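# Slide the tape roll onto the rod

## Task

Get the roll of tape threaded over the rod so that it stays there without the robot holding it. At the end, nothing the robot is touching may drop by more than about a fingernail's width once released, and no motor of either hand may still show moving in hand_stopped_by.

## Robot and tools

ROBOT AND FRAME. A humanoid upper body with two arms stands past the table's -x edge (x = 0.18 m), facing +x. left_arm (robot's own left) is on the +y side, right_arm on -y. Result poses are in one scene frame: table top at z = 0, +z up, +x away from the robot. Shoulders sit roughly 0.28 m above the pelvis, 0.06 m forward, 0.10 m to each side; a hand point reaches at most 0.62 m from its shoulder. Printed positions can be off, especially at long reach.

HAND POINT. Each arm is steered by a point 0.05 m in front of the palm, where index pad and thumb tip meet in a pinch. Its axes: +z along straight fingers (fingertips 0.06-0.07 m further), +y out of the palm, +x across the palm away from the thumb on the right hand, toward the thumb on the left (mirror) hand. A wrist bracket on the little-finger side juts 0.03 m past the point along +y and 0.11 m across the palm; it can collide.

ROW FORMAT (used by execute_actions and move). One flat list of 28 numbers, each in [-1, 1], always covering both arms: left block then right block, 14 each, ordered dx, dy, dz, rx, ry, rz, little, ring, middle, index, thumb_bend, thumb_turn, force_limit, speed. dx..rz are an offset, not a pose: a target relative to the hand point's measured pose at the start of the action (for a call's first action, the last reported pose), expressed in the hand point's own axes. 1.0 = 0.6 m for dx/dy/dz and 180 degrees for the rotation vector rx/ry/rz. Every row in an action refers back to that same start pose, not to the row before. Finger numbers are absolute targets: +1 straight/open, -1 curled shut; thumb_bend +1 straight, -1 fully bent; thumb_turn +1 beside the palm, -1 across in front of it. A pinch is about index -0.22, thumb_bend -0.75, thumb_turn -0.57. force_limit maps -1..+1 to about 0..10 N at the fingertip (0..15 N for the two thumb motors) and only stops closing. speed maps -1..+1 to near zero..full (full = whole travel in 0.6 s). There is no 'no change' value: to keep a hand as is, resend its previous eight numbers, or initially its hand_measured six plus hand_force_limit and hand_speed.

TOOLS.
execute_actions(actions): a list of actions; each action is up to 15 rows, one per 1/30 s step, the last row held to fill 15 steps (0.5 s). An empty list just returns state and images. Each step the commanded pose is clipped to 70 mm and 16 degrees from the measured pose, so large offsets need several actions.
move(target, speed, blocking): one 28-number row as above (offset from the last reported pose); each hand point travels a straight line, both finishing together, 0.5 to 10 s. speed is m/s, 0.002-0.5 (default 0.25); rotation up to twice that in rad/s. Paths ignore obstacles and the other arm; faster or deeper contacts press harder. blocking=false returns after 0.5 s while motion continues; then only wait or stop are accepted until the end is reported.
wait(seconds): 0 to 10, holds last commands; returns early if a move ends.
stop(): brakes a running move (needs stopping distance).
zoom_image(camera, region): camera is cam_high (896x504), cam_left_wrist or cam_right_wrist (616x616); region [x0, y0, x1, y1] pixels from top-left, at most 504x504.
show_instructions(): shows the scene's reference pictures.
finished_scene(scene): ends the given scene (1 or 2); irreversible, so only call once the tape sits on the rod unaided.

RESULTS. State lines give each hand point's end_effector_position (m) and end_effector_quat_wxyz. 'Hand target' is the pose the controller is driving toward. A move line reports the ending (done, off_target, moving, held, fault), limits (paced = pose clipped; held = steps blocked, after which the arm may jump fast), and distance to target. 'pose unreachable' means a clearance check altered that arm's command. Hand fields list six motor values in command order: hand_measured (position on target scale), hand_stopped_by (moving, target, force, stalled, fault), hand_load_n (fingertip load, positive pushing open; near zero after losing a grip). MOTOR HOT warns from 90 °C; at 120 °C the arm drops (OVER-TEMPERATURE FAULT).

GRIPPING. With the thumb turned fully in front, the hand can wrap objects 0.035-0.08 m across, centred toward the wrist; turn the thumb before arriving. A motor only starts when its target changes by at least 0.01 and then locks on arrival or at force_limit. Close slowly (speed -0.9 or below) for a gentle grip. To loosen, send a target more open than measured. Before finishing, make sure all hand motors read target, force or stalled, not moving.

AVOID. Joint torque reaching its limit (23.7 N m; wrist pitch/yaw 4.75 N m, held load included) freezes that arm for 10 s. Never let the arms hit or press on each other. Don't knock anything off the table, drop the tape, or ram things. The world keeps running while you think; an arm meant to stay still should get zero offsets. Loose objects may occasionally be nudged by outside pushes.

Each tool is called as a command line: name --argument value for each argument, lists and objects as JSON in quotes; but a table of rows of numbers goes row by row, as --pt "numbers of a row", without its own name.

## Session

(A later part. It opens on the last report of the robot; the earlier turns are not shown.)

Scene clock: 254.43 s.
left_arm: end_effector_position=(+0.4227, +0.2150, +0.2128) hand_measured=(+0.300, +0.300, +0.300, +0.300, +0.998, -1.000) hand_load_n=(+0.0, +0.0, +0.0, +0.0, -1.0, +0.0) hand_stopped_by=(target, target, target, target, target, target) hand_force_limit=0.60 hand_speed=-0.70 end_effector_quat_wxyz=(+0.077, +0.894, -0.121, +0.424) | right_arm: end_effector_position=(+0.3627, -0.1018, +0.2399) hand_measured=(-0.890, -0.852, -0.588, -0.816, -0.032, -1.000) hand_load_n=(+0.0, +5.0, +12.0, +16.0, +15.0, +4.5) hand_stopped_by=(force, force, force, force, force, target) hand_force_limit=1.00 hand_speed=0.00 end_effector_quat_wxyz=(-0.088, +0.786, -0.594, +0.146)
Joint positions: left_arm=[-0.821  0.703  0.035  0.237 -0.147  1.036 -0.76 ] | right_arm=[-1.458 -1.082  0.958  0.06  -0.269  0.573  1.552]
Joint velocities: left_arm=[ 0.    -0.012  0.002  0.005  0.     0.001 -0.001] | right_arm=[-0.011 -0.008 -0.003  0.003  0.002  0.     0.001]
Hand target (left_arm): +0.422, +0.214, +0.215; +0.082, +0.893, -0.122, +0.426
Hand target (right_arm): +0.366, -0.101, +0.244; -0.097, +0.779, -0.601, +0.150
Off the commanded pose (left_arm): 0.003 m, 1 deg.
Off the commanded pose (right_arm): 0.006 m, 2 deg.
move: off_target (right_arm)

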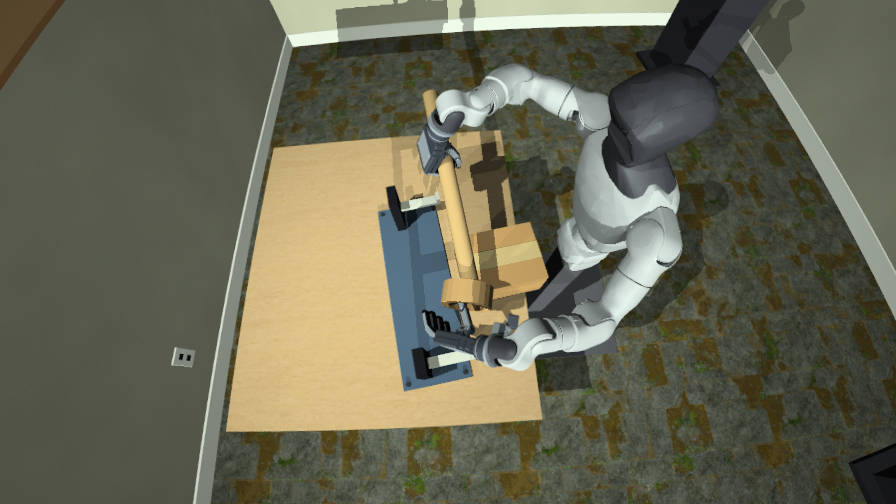

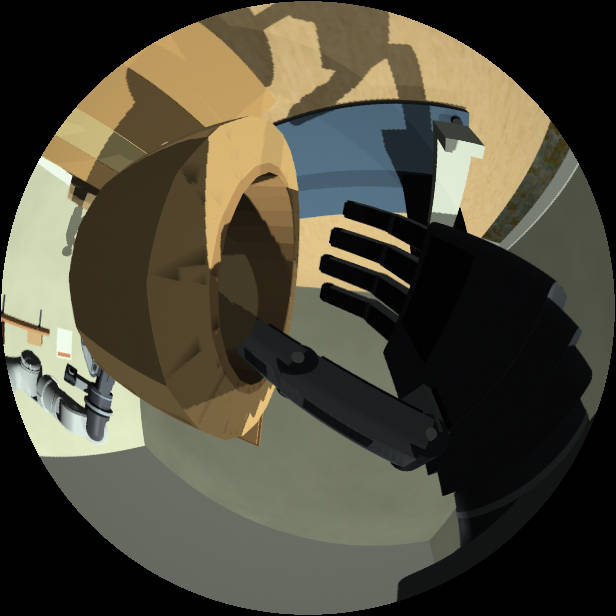

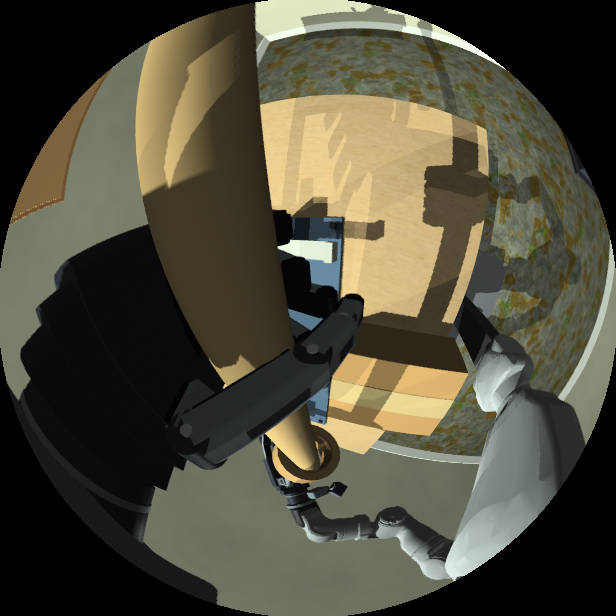

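move --target '[0,0.03,0.02,0,0,0,0.3,0.3,0.3,0.3,1,-1,0.6,-0.7,0,0,-0.004,0,0,0,-1,-1,-1,-1,-0.9,-1,1,0]' --speed 0.02

move --target '[0,0,0,0,0,0,-0.6,-0.6,-0.6,-0.6,-0.5,-1,0.6,-0.7,0,0,-0.004,0,0,0,-1,-1,-1,-1,-0.9,-1,1,0]'

zoom_image --camera "cam_high" --region '[400,200,650,420]'

Scene clock: 260.80 s.
left_arm: end_effector_position=(+0.4255, +0.2002, +0.2041) hand_measured=(+0.300, +0.300, +0.300, +0.300, +0.998, -1.000) hand_load_n=(+0.0, +0.0, +0.0, +0.0, -0.5, -1.0) hand_stopped_by=(target, target, target, target, target, target) hand_force_limit=0.60 hand_speed=-0.70 end_effector_quat_wxyz=(+0.072, +0.896, -0.116, +0.422) | right_arm: end_effector_position=(+0.3613, -0.1061, +0.2388) hand_measured=(-0.890, -0.852, -0.588, -0.816, -0.032, -1.000) hand_load_n=(+0.0, +5.0, +12.0, +16.0, +15.0, +5.0) hand_stopped_by=(force, force, force, force, force, target) hand_force_limit=1.00 hand_speed=0.00 end_effector_quat_wxyz=(-0.079, +0.786, -0.595, +0.149)
Joint positions: left_arm=[-0.805  0.644  0.026  0.182 -0.147  1.08  -0.685] | right_arm=[-1.457 -1.088  0.965  0.059 -0.277  0.572  1.562]
Joint velocities: left_arm=[-0.012 -0.002 -0.014 -0.008 -0.003  0.     0.002] | right_arm=[-0.005 -0.005  0.009  0.002 -0.003  0.     0.   ]
Hand target (left_arm): +0.425, +0.195, +0.205; +0.077, +0.895, -0.121, +0.423
Hand target (right_arm): +0.362, -0.102, +0.242; -0.087, +0.786, -0.594, +0.147
Off the commanded pose (left_arm): 0.006 m, 1 deg.
Off the commanded pose (right_arm): 0.006 m, 1 deg.
move: off_target (left_arm, right_arm)

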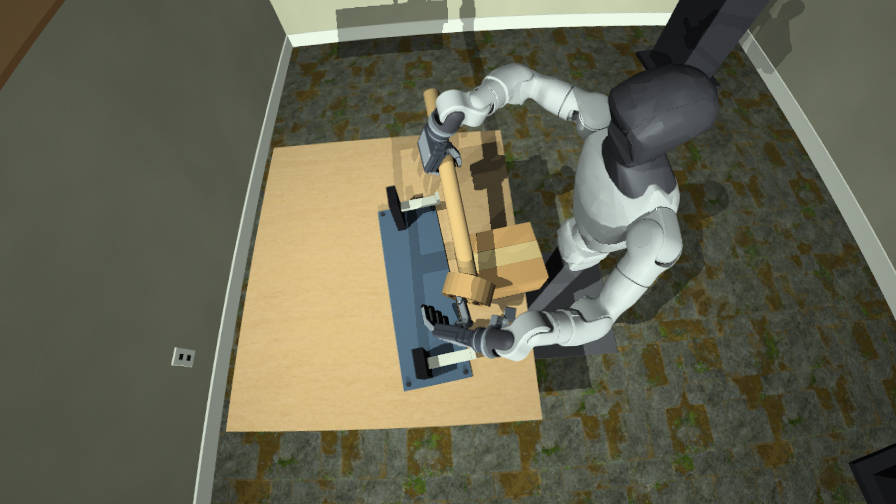

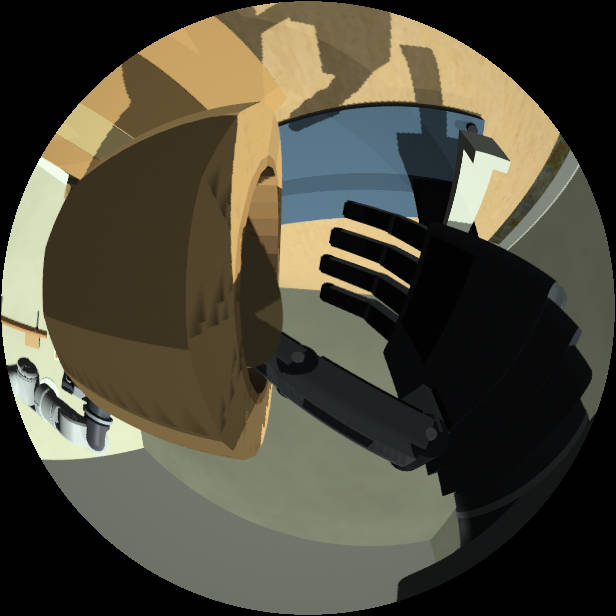

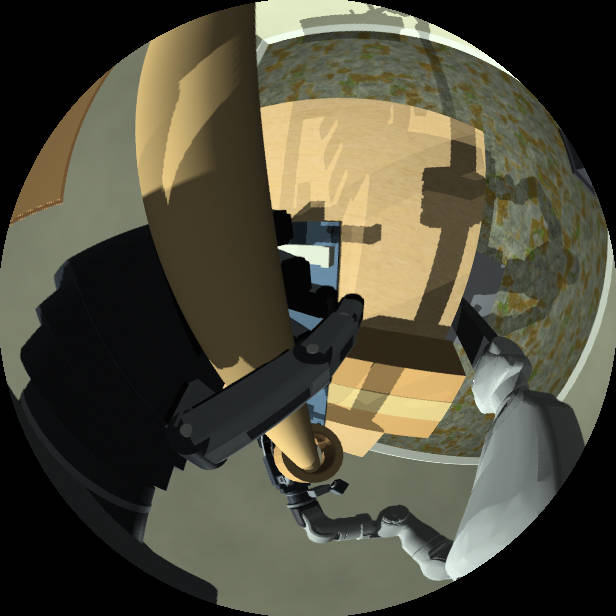

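Scene clock: 264.33 s.
left_arm: end_effector_position=(+0.4247, +0.2001, +0.2028) hand_measured=(-0.600, -0.600, -0.600, -0.600, +0.000, -1.000) hand_load_n=(+0.0, +0.0, +0.5, +0.0, +11.5, -0.5) hand_stopped_by=(target, target, target, target, force, target) hand_force_limit=0.60 hand_speed=-0.70 end_effector_quat_wxyz=(+0.073, +0.897, -0.116, +0.420) | right_arm: end_effector_position=(+0.3626, -0.1116, +0.2383) hand_measured=(-0.890, -0.852, -0.588, -0.816, -0.032, -1.000) hand_load_n=(+0.0, +4.0, +12.0, +17.5, +14.5, +5.5) hand_stopped_by=(force, force, force, force, force, target) hand_force_limit=1.00 hand_speed=0.00 end_effector_quat_wxyz=(-0.073, +0.781, -0.600, +0.157)
Joint positions: left_arm=[-0.802  0.644  0.026  0.182 -0.147  1.08  -0.687] | right_arm=[-1.454 -1.095  0.97   0.058 -0.296  0.577  1.568]
Joint velocities: left_arm=[ 0.009 -0.012  0.     0.    -0.008  0.     0.   ] | right_arm=[ 0.002  0.005 -0.005 -0.003 -0.006  0.     0.   ]
Hand target (left_arm): +0.426, +0.200, +0.204; +0.072, +0.896, -0.116, +0.422
Hand target (right_arm): +0.360, -0.106, +0.241; -0.079, +0.786, -0.595, +0.149
Off the commanded pose (left_arm): 0.002 m, 0 deg.
Off the commanded pose (right_arm): 0.007 m, 1 deg.
move: off_target (right_arm)

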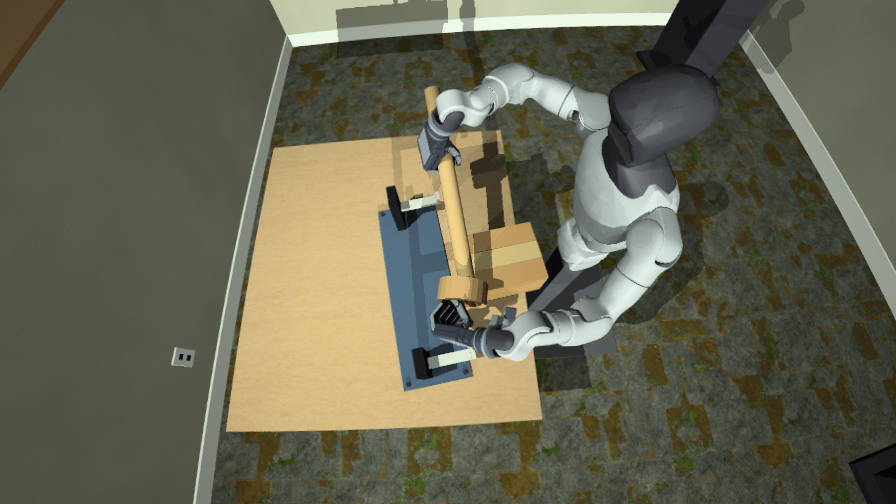

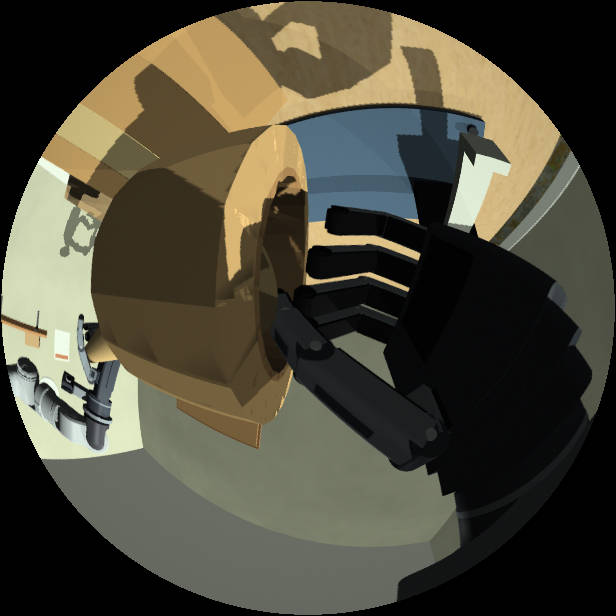

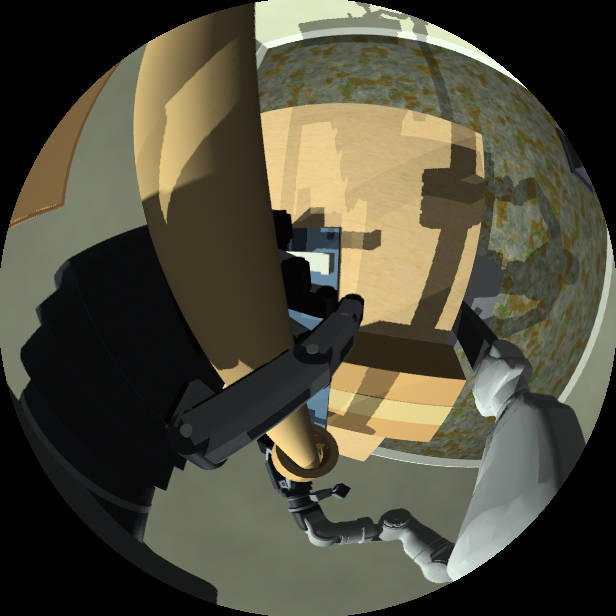

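Region (400, 200, 650, 420) of cam_high's 896x504 image, scaled by 2.016, with more detail than that image has; it fills the top 444 rows of this view, and the rest is white.

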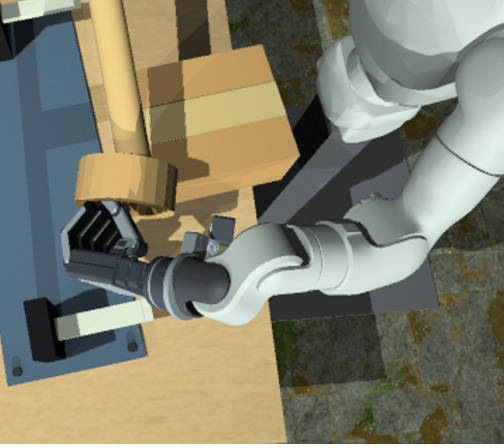

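move --target '[0,-0.06,-0.02,0,0,0,0.3,0.3,0.3,0.3,1,-1,0.6,-0.5,0,0,-0.004,0,0,0,-1,-1,-1,-1,-0.9,-1,1,0]' --speed 0.03

move --target '[0.055,0,-0.085,0,0,0,0.3,0.3,0.3,0.3,1,-1,0.6,-0.5,0,0,-0.004,0,0,0,-1,-1,-1,-1,-0.9,-1,1,0]' --speed 0.04

zoom_image --camera "cam_high" --region '[400,200,650,420]'

Scene clock: 273.13 s.
left_arm: end_effector_position=(+0.4279, +0.2366, +0.2106) hand_measured=(+0.300, +0.300, +0.300, +0.300, +0.998, -1.000) hand_load_n=(+0.0, +0.0, +0.0, +0.0, -1.0, -1.5) hand_stopped_by=(target, target, target, target, target, target) hand_force_limit=0.60 hand_speed=-0.50 end_effector_quat_wxyz=(+0.074, +0.896, -0.114, +0.423) | right_arm: end_effector_position=(+0.3613, -0.1126, +0.2385) hand_measured=(-0.890, -0.852, -0.588, -0.816, -0.032, -1.000) hand_load_n=(+0.0, +5.0, +12.0, +15.5, +15.0, +4.5) hand_stopped_by=(force, force, force, force, force, target) hand_force_limit=1.00 hand_speed=0.00 end_effector_quat_wxyz=(-0.069, +0.782, -0.599, +0.157)
Joint positions: left_arm=[-0.868  0.747  0.015  0.407 -0.147  0.925 -0.801] | right_arm=[-1.455 -1.095  0.971  0.055 -0.302  0.576  1.577]
Joint velocities: left_arm=[-0.009  0.    -0.014  0.011 -0.015  0.     0.   ] | right_arm=[ 0.005 -0.002  0.    -0.011  0.011  0.     0.   ]
Hand target (left_arm): +0.428, +0.236, +0.211; +0.074, +0.896, -0.116, +0.423
Hand target (right_arm): +0.362, -0.111, +0.241; -0.072, +0.781, -0.600, +0.157
Off the commanded pose (left_arm): 0.003 m, 0 deg.
Off the commanded pose (right_arm): 0.002 m, 0 deg.
move: done

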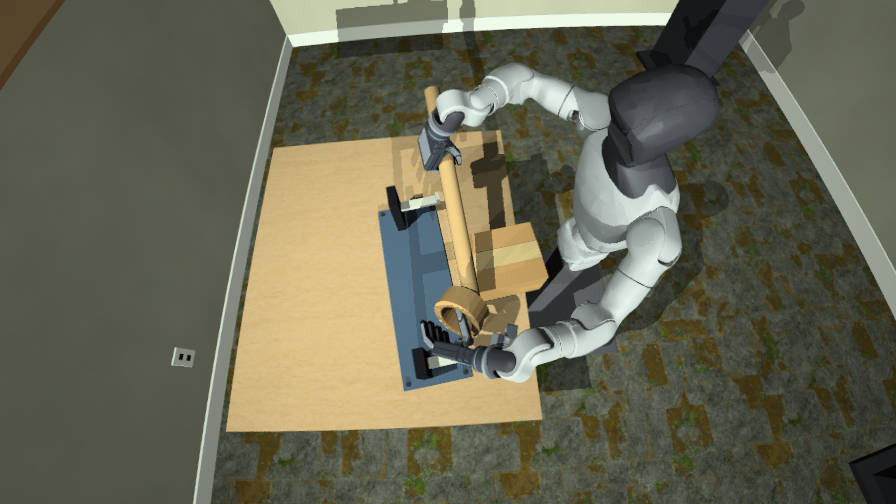

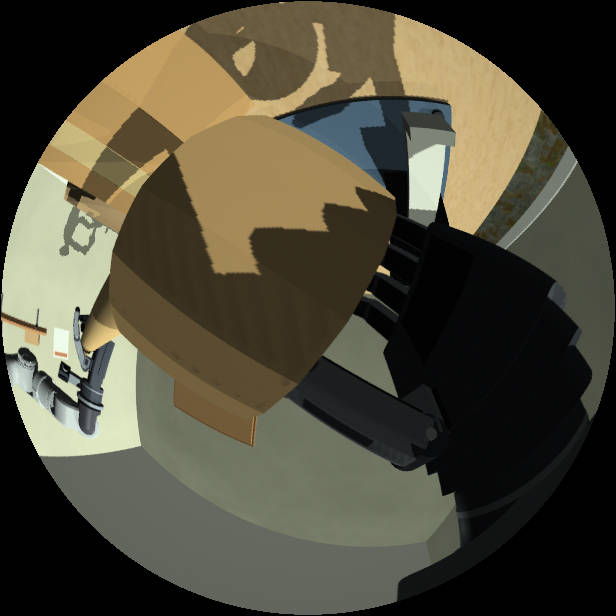

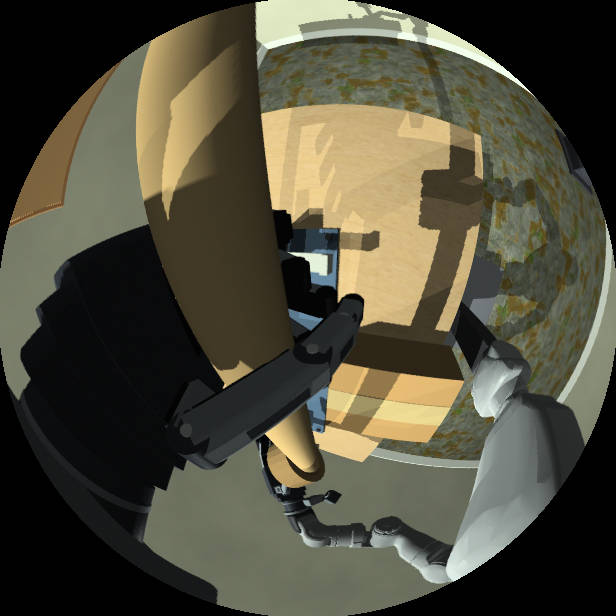

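Scene clock: 274.97 s.
left_arm: end_effector_position=(+0.4107, +0.2430, +0.2679) hand_measured=(+0.300, +0.300, +0.300, +0.300, +0.998, -1.000) hand_load_n=(+0.0, +0.0, +0.0, +0.0, -1.0, -2.0) hand_stopped_by=(target, target, target, target, target, target) hand_force_limit=0.60 hand_speed=-0.50 end_effector_quat_wxyz=(+0.073, +0.896, -0.117, +0.423) | right_arm: end_effector_position=(+0.3604, -0.1123, +0.2396) hand_measured=(-0.890, -0.852, -0.588, -0.816, -0.032, -1.000) hand_load_n=(+0.0, +5.5, +12.0, +14.5, +15.0, +4.0) hand_stopped_by=(force, force, force, force, force, target) hand_force_limit=1.00 hand_speed=0.00 end_effector_quat_wxyz=(-0.068, +0.783, -0.598, +0.157)
Joint positions: left_arm=[-0.93   0.884  0.036  0.212 -0.161  1.183 -0.913] | right_arm=[-1.458 -1.096  0.971  0.052 -0.302  0.576  1.583]
Joint velocities: left_arm=[ 0.006  0.     0.008  0.006 -0.018  0.002 -0.001] | right_arm=[ 0.002  0.002 -0.009  0.008 -0.003  0.     0.   ]
Hand target (left_arm): +0.410, +0.242, +0.269; +0.075, +0.895, -0.117, +0.424
Hand target (right_arm): +0.360, -0.112, +0.241; -0.069, +0.783, -0.598, +0.157
Off the commanded pose (left_arm): 0.001 m, 0 deg.
Off the commanded pose (right_arm): 0.001 m, 0 deg.
move: done

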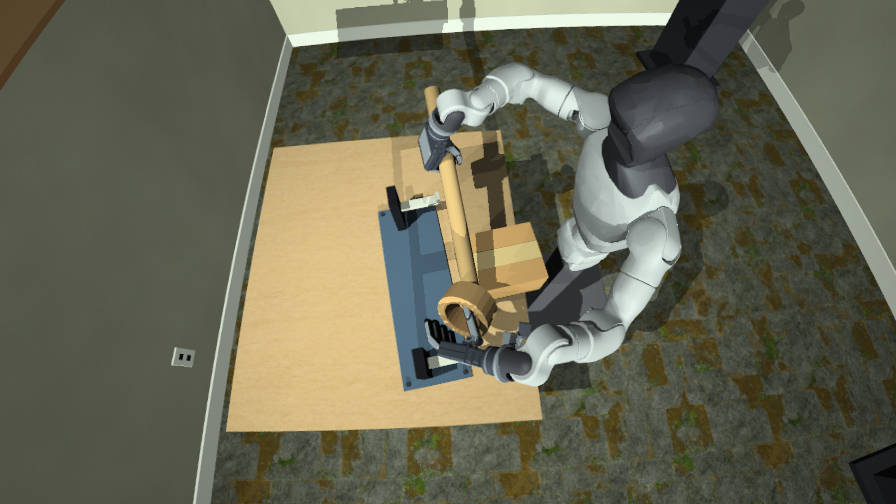

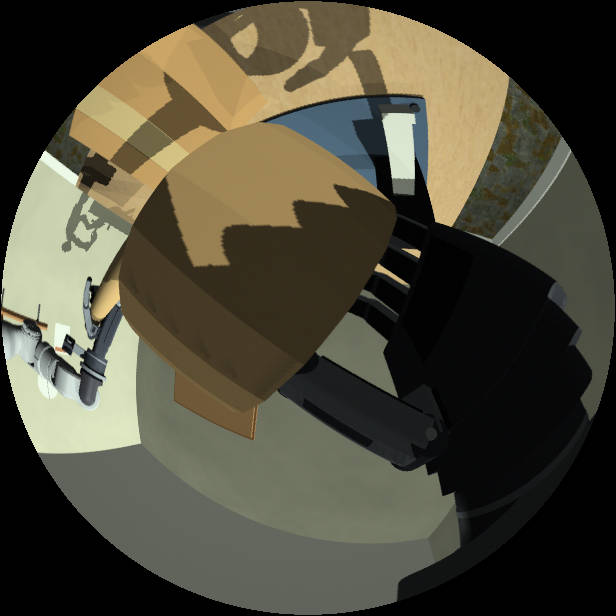

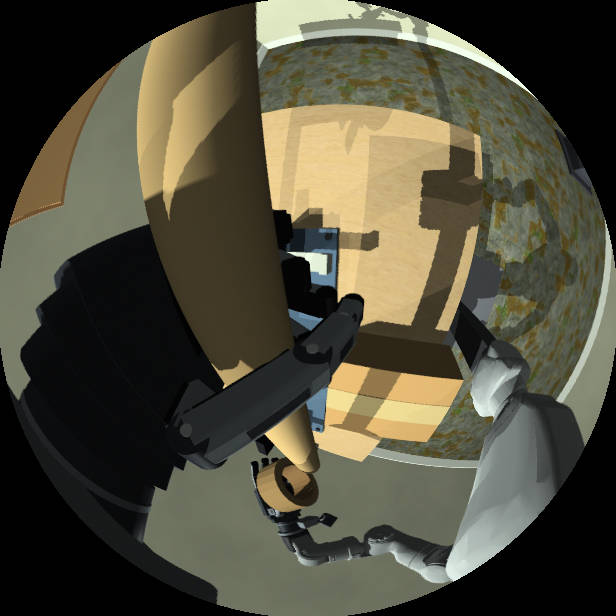

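Region (400, 200, 650, 420) of cam_high's 896x504 image, scaled by 2.016, with more detail than that image has; it fills the top 444 rows of this view, and the rest is white.

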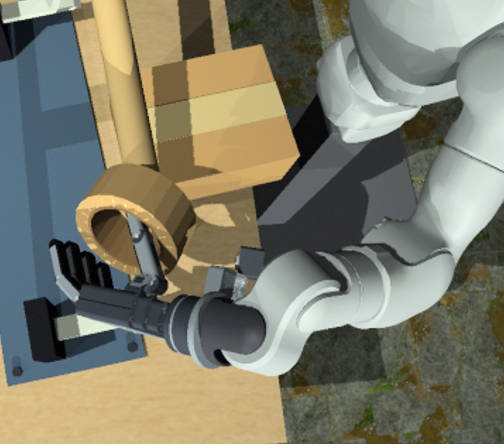

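move --target '[0,0,0,0,0,0,-0.6,-0.6,-0.6,-0.6,-0.5,-1,0.6,-0.4,0,0,0,0,-0.04,0,-1,-1,-1,-1,-0.9,-1,1,0]' --speed 0.05

zoom_image --camera "cam_high" --region '[380,170,680,420]'

Scene clock: 303.40 s.
left_arm: end_effector_position=(+0.4109, +0.2428, +0.2695) hand_measured=(-0.600, -0.600, -0.600, -0.600, -0.010, -1.000) hand_load_n=(+0.0, +0.0, +0.5, +0.0, +11.5, +1.5) hand_stopped_by=(target, target, target, target, force, target) hand_force_limit=0.60 hand_speed=-0.40 end_effector_quat_wxyz=(+0.074, +0.895, -0.117, +0.425) | right_arm: end_effector_position=(+0.3608, -0.1120, +0.2404) hand_measured=(-0.890, -0.852, -0.588, -0.816, -0.032, -1.000) hand_load_n=(+1.5, +6.0, +12.0, +14.0, +15.0, +3.0) hand_stopped_by=(force, force, force, force, force, target) hand_force_limit=1.00 hand_speed=0.00 end_effector_quat_wxyz=(-0.108, +0.792, -0.590, +0.110)
Joint positions: left_arm=[-0.932  0.884  0.038  0.212 -0.161  1.183 -0.914] | right_arm=[-1.391 -1.132  0.869  0.13  -0.187  0.427  1.526]
Joint velocities: left_arm=[ 0.     0.012  0.006 -0.003 -0.011  0.     0.   ] | right_arm=[-0.014  0.008  0.012 -0.002 -0.006  0.     0.   ]
Hand target (left_arm): +0.411, +0.243, +0.268; +0.073, +0.896, -0.117, +0.423
Hand target (right_arm): +0.361, -0.112, +0.240; -0.109, +0.792, -0.591, +0.108
Off the commanded pose (left_arm): 0.002 m, 0 deg.
Off the commanded pose (right_arm): 0.001 m, 0 deg.
move: done

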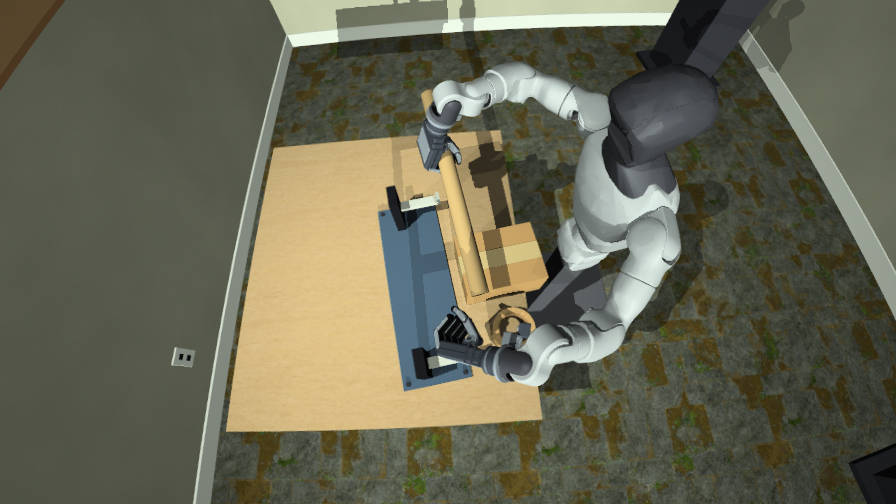

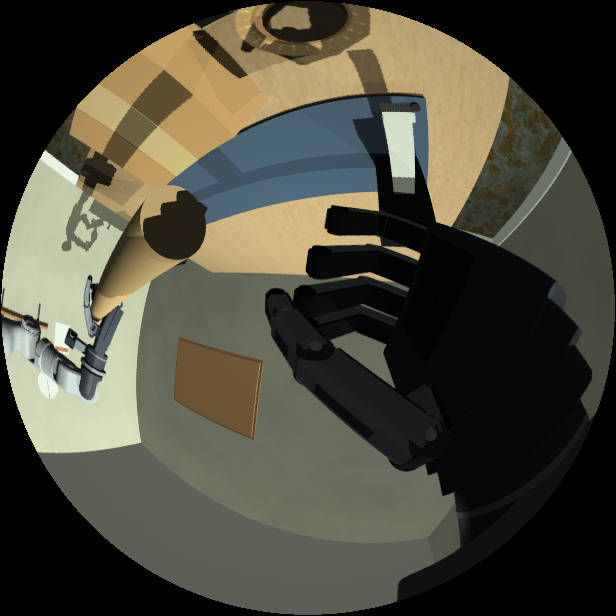

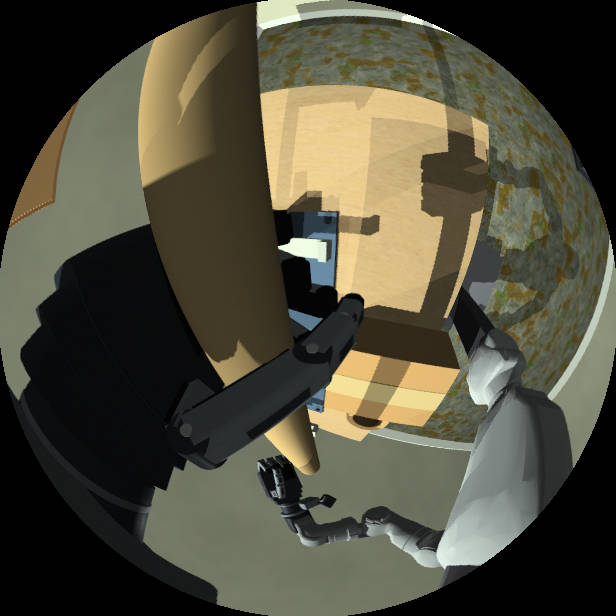

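Region (380, 170, 680, 420) of cam_high's 896x504 image, scaled by 1.680, with more detail than that image has.

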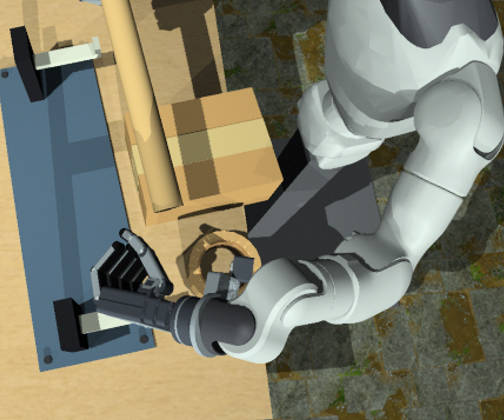

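move --target '[-0.3,0.118,-0.01,0,0,0.5,0.3,0.3,0.3,0.3,1,-1,0.6,0,0.06,-0.1,-0.03,0,0,0,-1,-1,-1,-1,-0.9,-1,1,0]' --speed 0.15

Scene clock: 322.50 s.
left_arm: end_effector_position=(+0.2833, +0.2047, +0.1433) hand_measured=(+0.300, +0.300, +0.300, +0.300, +1.000, -1.000) hand_load_n=(+0.0, +0.0, +0.0, +0.0, +0.0, +0.0) hand_stopped_by=(target, target, target, target, target, target) hand_force_limit=0.60 hand_speed=0.00 end_effector_quat_wxyz=(+0.258, -0.542, +0.712, -0.365) | right_arm: end_effector_position=(+0.4217, -0.1329, +0.2786) hand_measured=(-0.890, -0.852, -0.588, -0.816, -0.032, -1.000) hand_load_n=(+1.5, +6.0, +12.0, +14.0, +15.0, +3.0) hand_stopped_by=(force, force, force, force, force, target) hand_force_limit=1.00 hand_speed=0.00 end_effector_quat_wxyz=(-0.123, +0.787, -0.590, +0.129)
Joint positions: left_arm=[-0.123  1.201 -0.142 -0.469  0.43   0.081 -0.644] | right_arm=[-1.6   -0.752  0.283  1.026 -0.826 -0.225  1.64 ]
Joint velocities: left_arm=[-0.017  0.005  0.003  0.005  0.005  0.     0.   ] | right_arm=[-0.015 -0.005 -0.051  0.002 -0.049 -0.023  0.   ]
Hand target (left_arm): +0.283, +0.205, +0.143; +0.259, -0.539, +0.714, -0.364
Hand target (right_arm): +0.421, -0.133, +0.279; -0.121, +0.788, -0.590, +0.129
Off the commanded pose (left_arm): 0.010 m, 2 deg.
Off the commanded pose (right_arm): 0.003 m, 3 deg.
joint sent to its limit (right arm) — the command would take joint 1 (shoulder pitch) past its lower limit and joint 7 (wrist yaw) past its upper limit, so those joints were sent only as far as their limits.
move: off_target (left_arm, right_arm)

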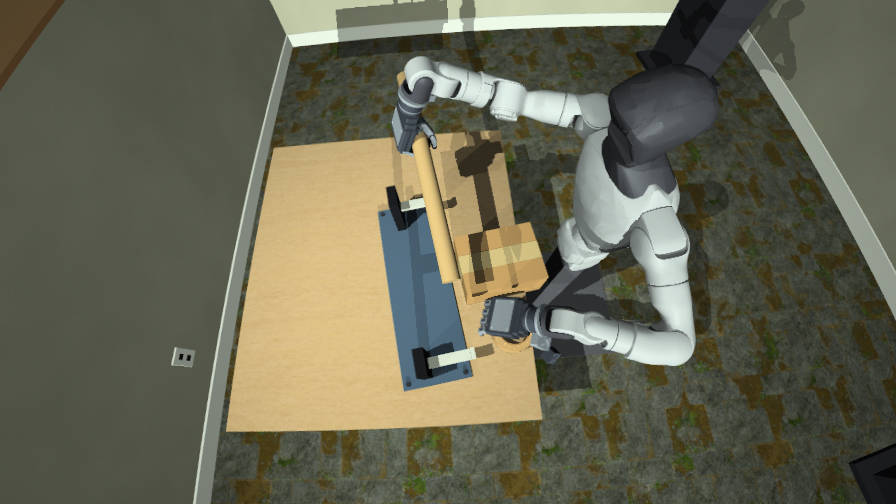

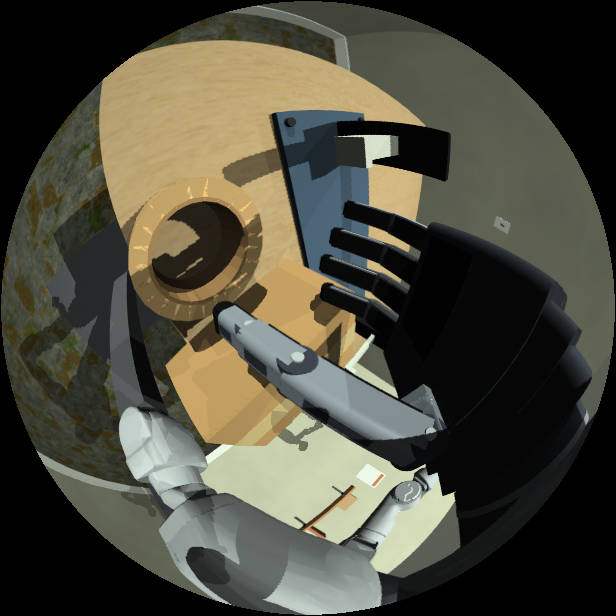

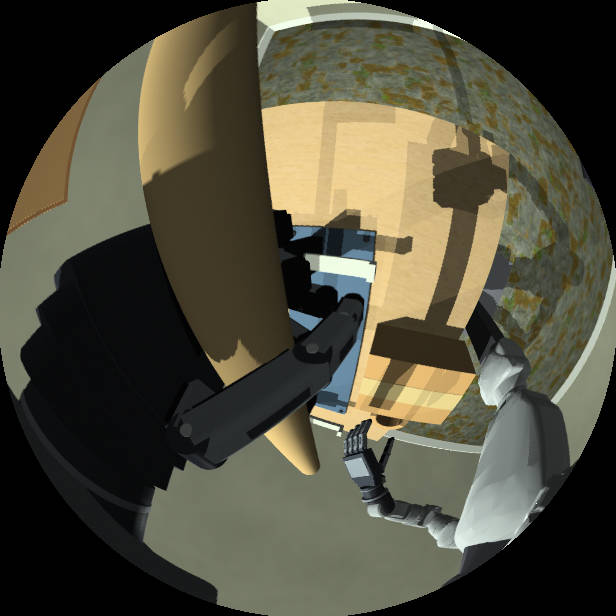

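move --target '[-0.038,0.108,0.047,0,0,0,0.3,0.3,0.3,0.3,1,-1,0.6,0,0,0,0,0,0,0,-1,-1,-1,-1,-0.9,-1,1,0]' --speed 0.08

zoom_image --camera "cam_high" --region '[430,250,630,420]'

Scene clock: 330.50 s.
left_arm: end_effector_position=(+0.2733, +0.2335, +0.0757) hand_measured=(+0.300, +0.300, +0.300, +0.300, +1.000, -1.000) hand_load_n=(+0.0, +0.0, +0.0, +0.0, +0.0, +0.0) hand_stopped_by=(target, target, target, target, target, target) hand_force_limit=0.60 hand_speed=0.00 end_effector_quat_wxyz=(+0.262, -0.544, +0.710, -0.363) | right_arm: end_effector_position=(+0.4217, -0.1330, +0.2786) hand_measured=(-0.890, -0.852, -0.588, -0.816, -0.032, -1.000) hand_load_n=(+1.5, +6.0, +12.0, +14.0, +15.0, +3.0) hand_stopped_by=(force, force, force, force, force, target) hand_force_limit=1.00 hand_speed=0.00 end_effector_quat_wxyz=(-0.123, +0.787, -0.590, +0.129)
Joint positions: left_arm=[-0.066  1.129 -0.267 -0.136  0.571 -0.153 -0.349] | right_arm=[-1.6   -0.752  0.281  1.027 -0.828 -0.226  1.64 ]
Joint velocities: left_arm=[ 0.    -0.002 -0.003 -0.005 -0.006  0.     0.   ] | right_arm=[ 0.     0.011  0.005 -0.003  0.003  0.     0.   ]
Hand target (left_arm): +0.274, +0.233, +0.075; +0.263, -0.542, +0.711, -0.363
Hand target (right_arm): +0.422, -0.133, +0.279; -0.123, +0.787, -0.590, +0.129
Off the commanded pose (left_arm): 0.005 m, 1 deg.
Off the commanded pose (right_arm): 0.000 m, 0 deg.
move: off_target (left_arm)

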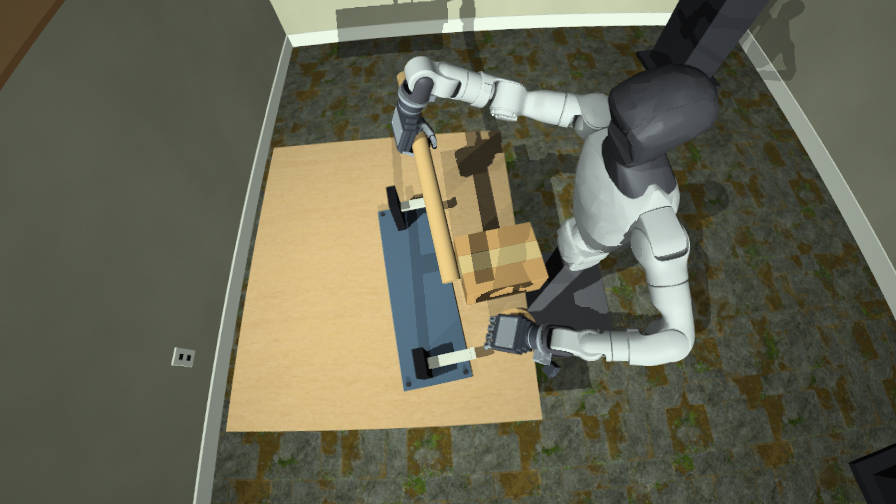

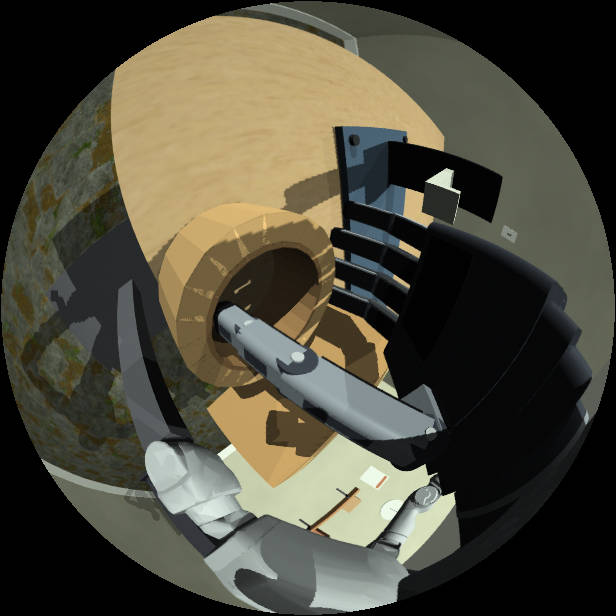

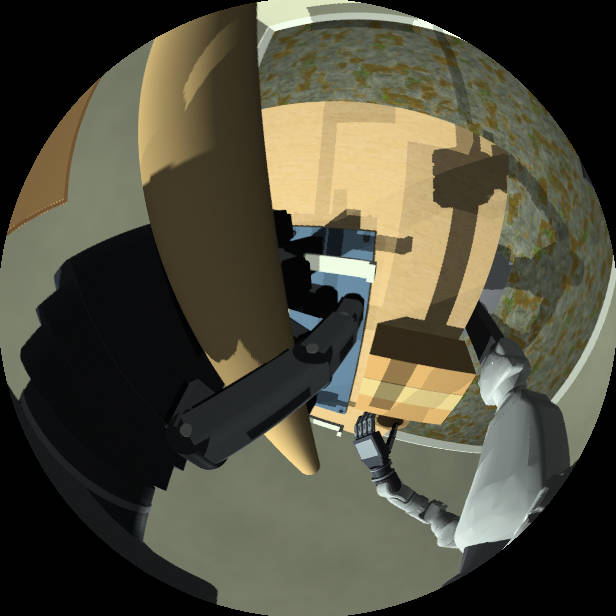

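Region (430, 250, 630, 420) of cam_high's 896x504 image, scaled by 2.520, with more detail than that image has; it fills the top 428 rows of this view, and the rest is white.

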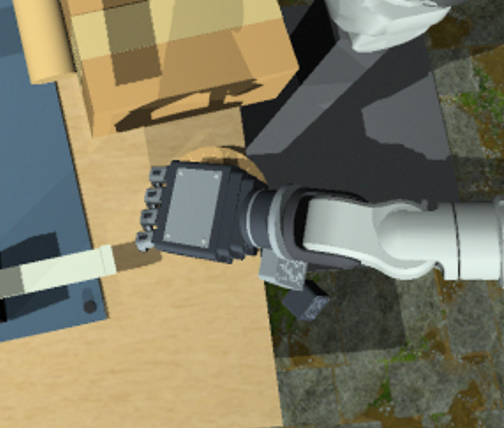

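move --target '[0.005,0.04,0.045,0,0,0,0.3,0.3,0.3,0.3,1,-1,0.6,0,0,0,0,0,0,0,-1,-1,-1,-1,-0.9,-1,1,0]' --speed 0.04

move --target '[0,0,0,0,0,0,-0.6,-0.6,-0.6,-0.6,-0.5,-1,0.7,-0.4,0,0,0,0,0,0,-1,-1,-1,-1,-0.9,-1,1,0]'

Scene clock: 335.17 s.
left_arm: end_effector_position=(+0.2824, +0.2300, +0.0465) hand_measured=(+0.300, +0.300, +0.300, +0.300, +1.000, -1.000) hand_load_n=(+0.0, +0.0, -3.0, +0.0, +0.0, +0.0) hand_stopped_by=(target, target, target, target, target, target) hand_force_limit=0.60 hand_speed=0.00 end_effector_quat_wxyz=(+0.270, -0.542, +0.705, -0.369) | right_arm: end_effector_position=(+0.4217, -0.1330, +0.2786) hand_measured=(-0.890, -0.852, -0.588, -0.816, -0.032, -1.000) hand_load_n=(+1.5, +6.0, +12.0, +14.0, +15.0, +3.0) hand_stopped_by=(force, force, force, force, force, target) hand_force_limit=1.00 hand_speed=0.00 end_effector_quat_wxyz=(-0.123, +0.787, -0.590, +0.129)
Joint positions: left_arm=[-0.143  1.021 -0.365  0.024  0.674 -0.186 -0.254] | right_arm=[-1.6   -0.752  0.281  1.027 -0.828 -0.226  1.64 ]
Joint velocities: left_arm=[ 0.    -0.002 -0.009  0.014  0.003  0.     0.005] | right_arm=[ 0.002  0.006 -0.008  0.     0.003  0.     0.   ]
Hand target (left_arm): +0.278, +0.230, +0.040; +0.264, -0.545, +0.708, -0.362
Hand target (right_arm): +0.422, -0.133, +0.279; -0.123, +0.787, -0.590, +0.129
Off the commanded pose (left_arm): 0.007 m, 1 deg.
Off the commanded pose (right_arm): 0.000 m, 0 deg.
move: off_target (left_arm)

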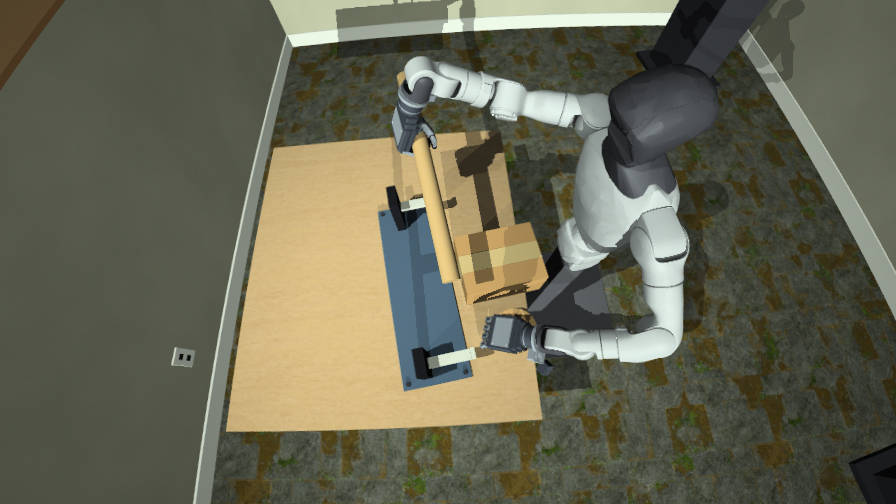

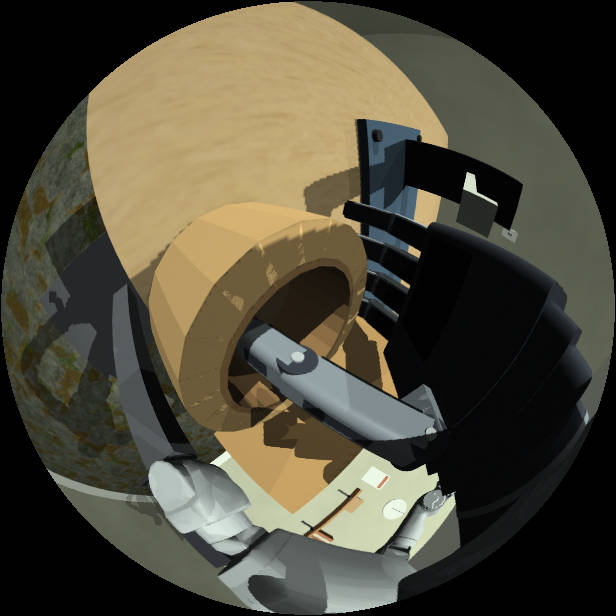

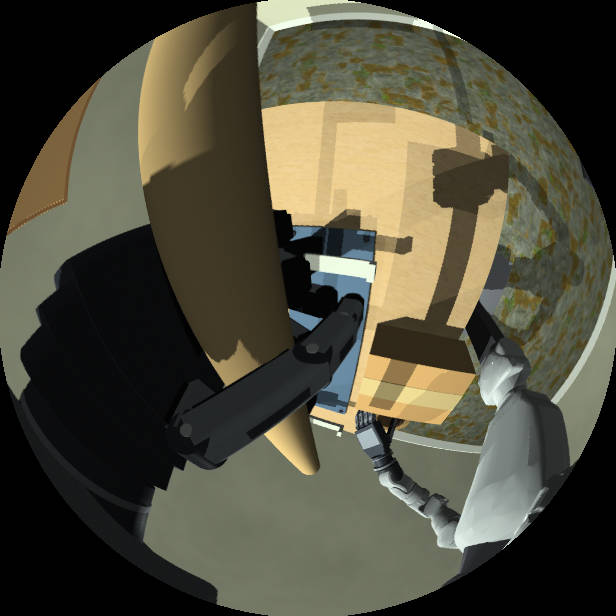

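Scene clock: 336.33 s.
left_arm: end_effector_position=(+0.2839, +0.2293, +0.0481) hand_measured=(-0.600, -0.600, -0.414, -0.494, +0.526, -1.000) hand_load_n=(+0.0, +0.0, +8.5, +2.0, +13.0, -4.0) hand_stopped_by=(target, target, force, force, force, target) hand_force_limit=0.70 hand_speed=-0.40 end_effector_quat_wxyz=(+0.271, -0.540, +0.705, -0.371) | right_arm: end_effector_position=(+0.4217, -0.1330, +0.2786) hand_measured=(-0.890, -0.852, -0.588, -0.816, -0.032, -1.000) hand_load_n=(+1.5, +6.0, +12.0, +14.0, +15.0, +3.0) hand_stopped_by=(force, force, force, force, force, target) hand_force_limit=1.00 hand_speed=0.00 end_effector_quat_wxyz=(-0.123, +0.787, -0.590, +0.129)
Joint positions: left_arm=[-0.146  1.022 -0.364  0.021  0.674 -0.186 -0.252] | right_arm=[-1.6   -0.752  0.281  1.027 -0.828 -0.226  1.64 ]
Joint velocities: left_arm=[-0.002 -0.006 -0.008 -0.008  0.008  0.     0.   ] | right_arm=[ 0.002 -0.015 -0.002  0.002  0.006  0.     0.   ]
Hand target (left_arm): +0.282, +0.230, +0.046; +0.270, -0.542, +0.705, -0.369
Hand target (right_arm): +0.422, -0.133, +0.279; -0.123, +0.787, -0.590, +0.129
Off the commanded pose (left_arm): 0.002 m, 0 deg.
Off the commanded pose (right_arm): 0.000 m, 0 deg.
move: done

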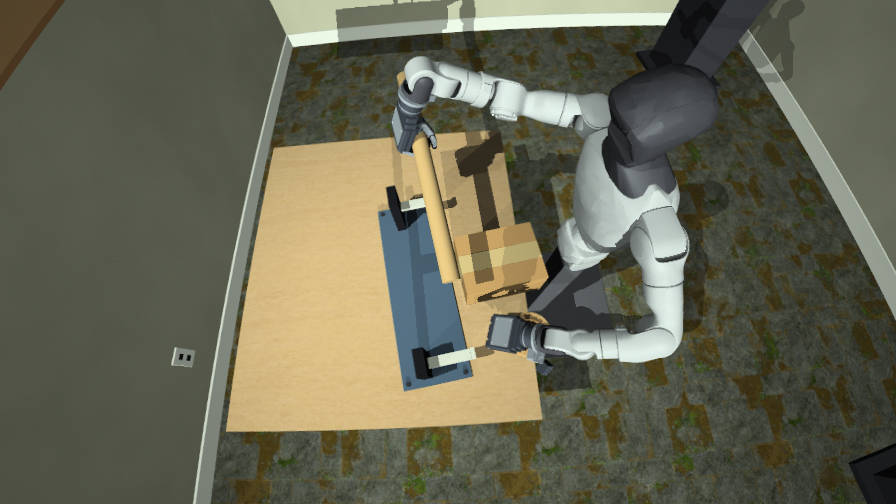

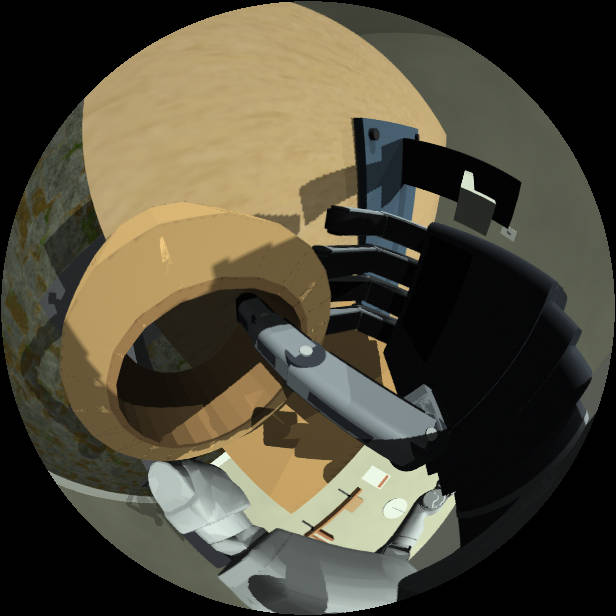

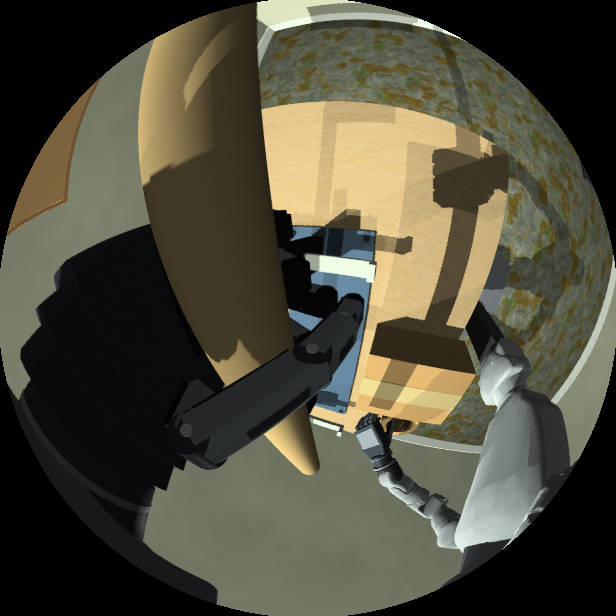

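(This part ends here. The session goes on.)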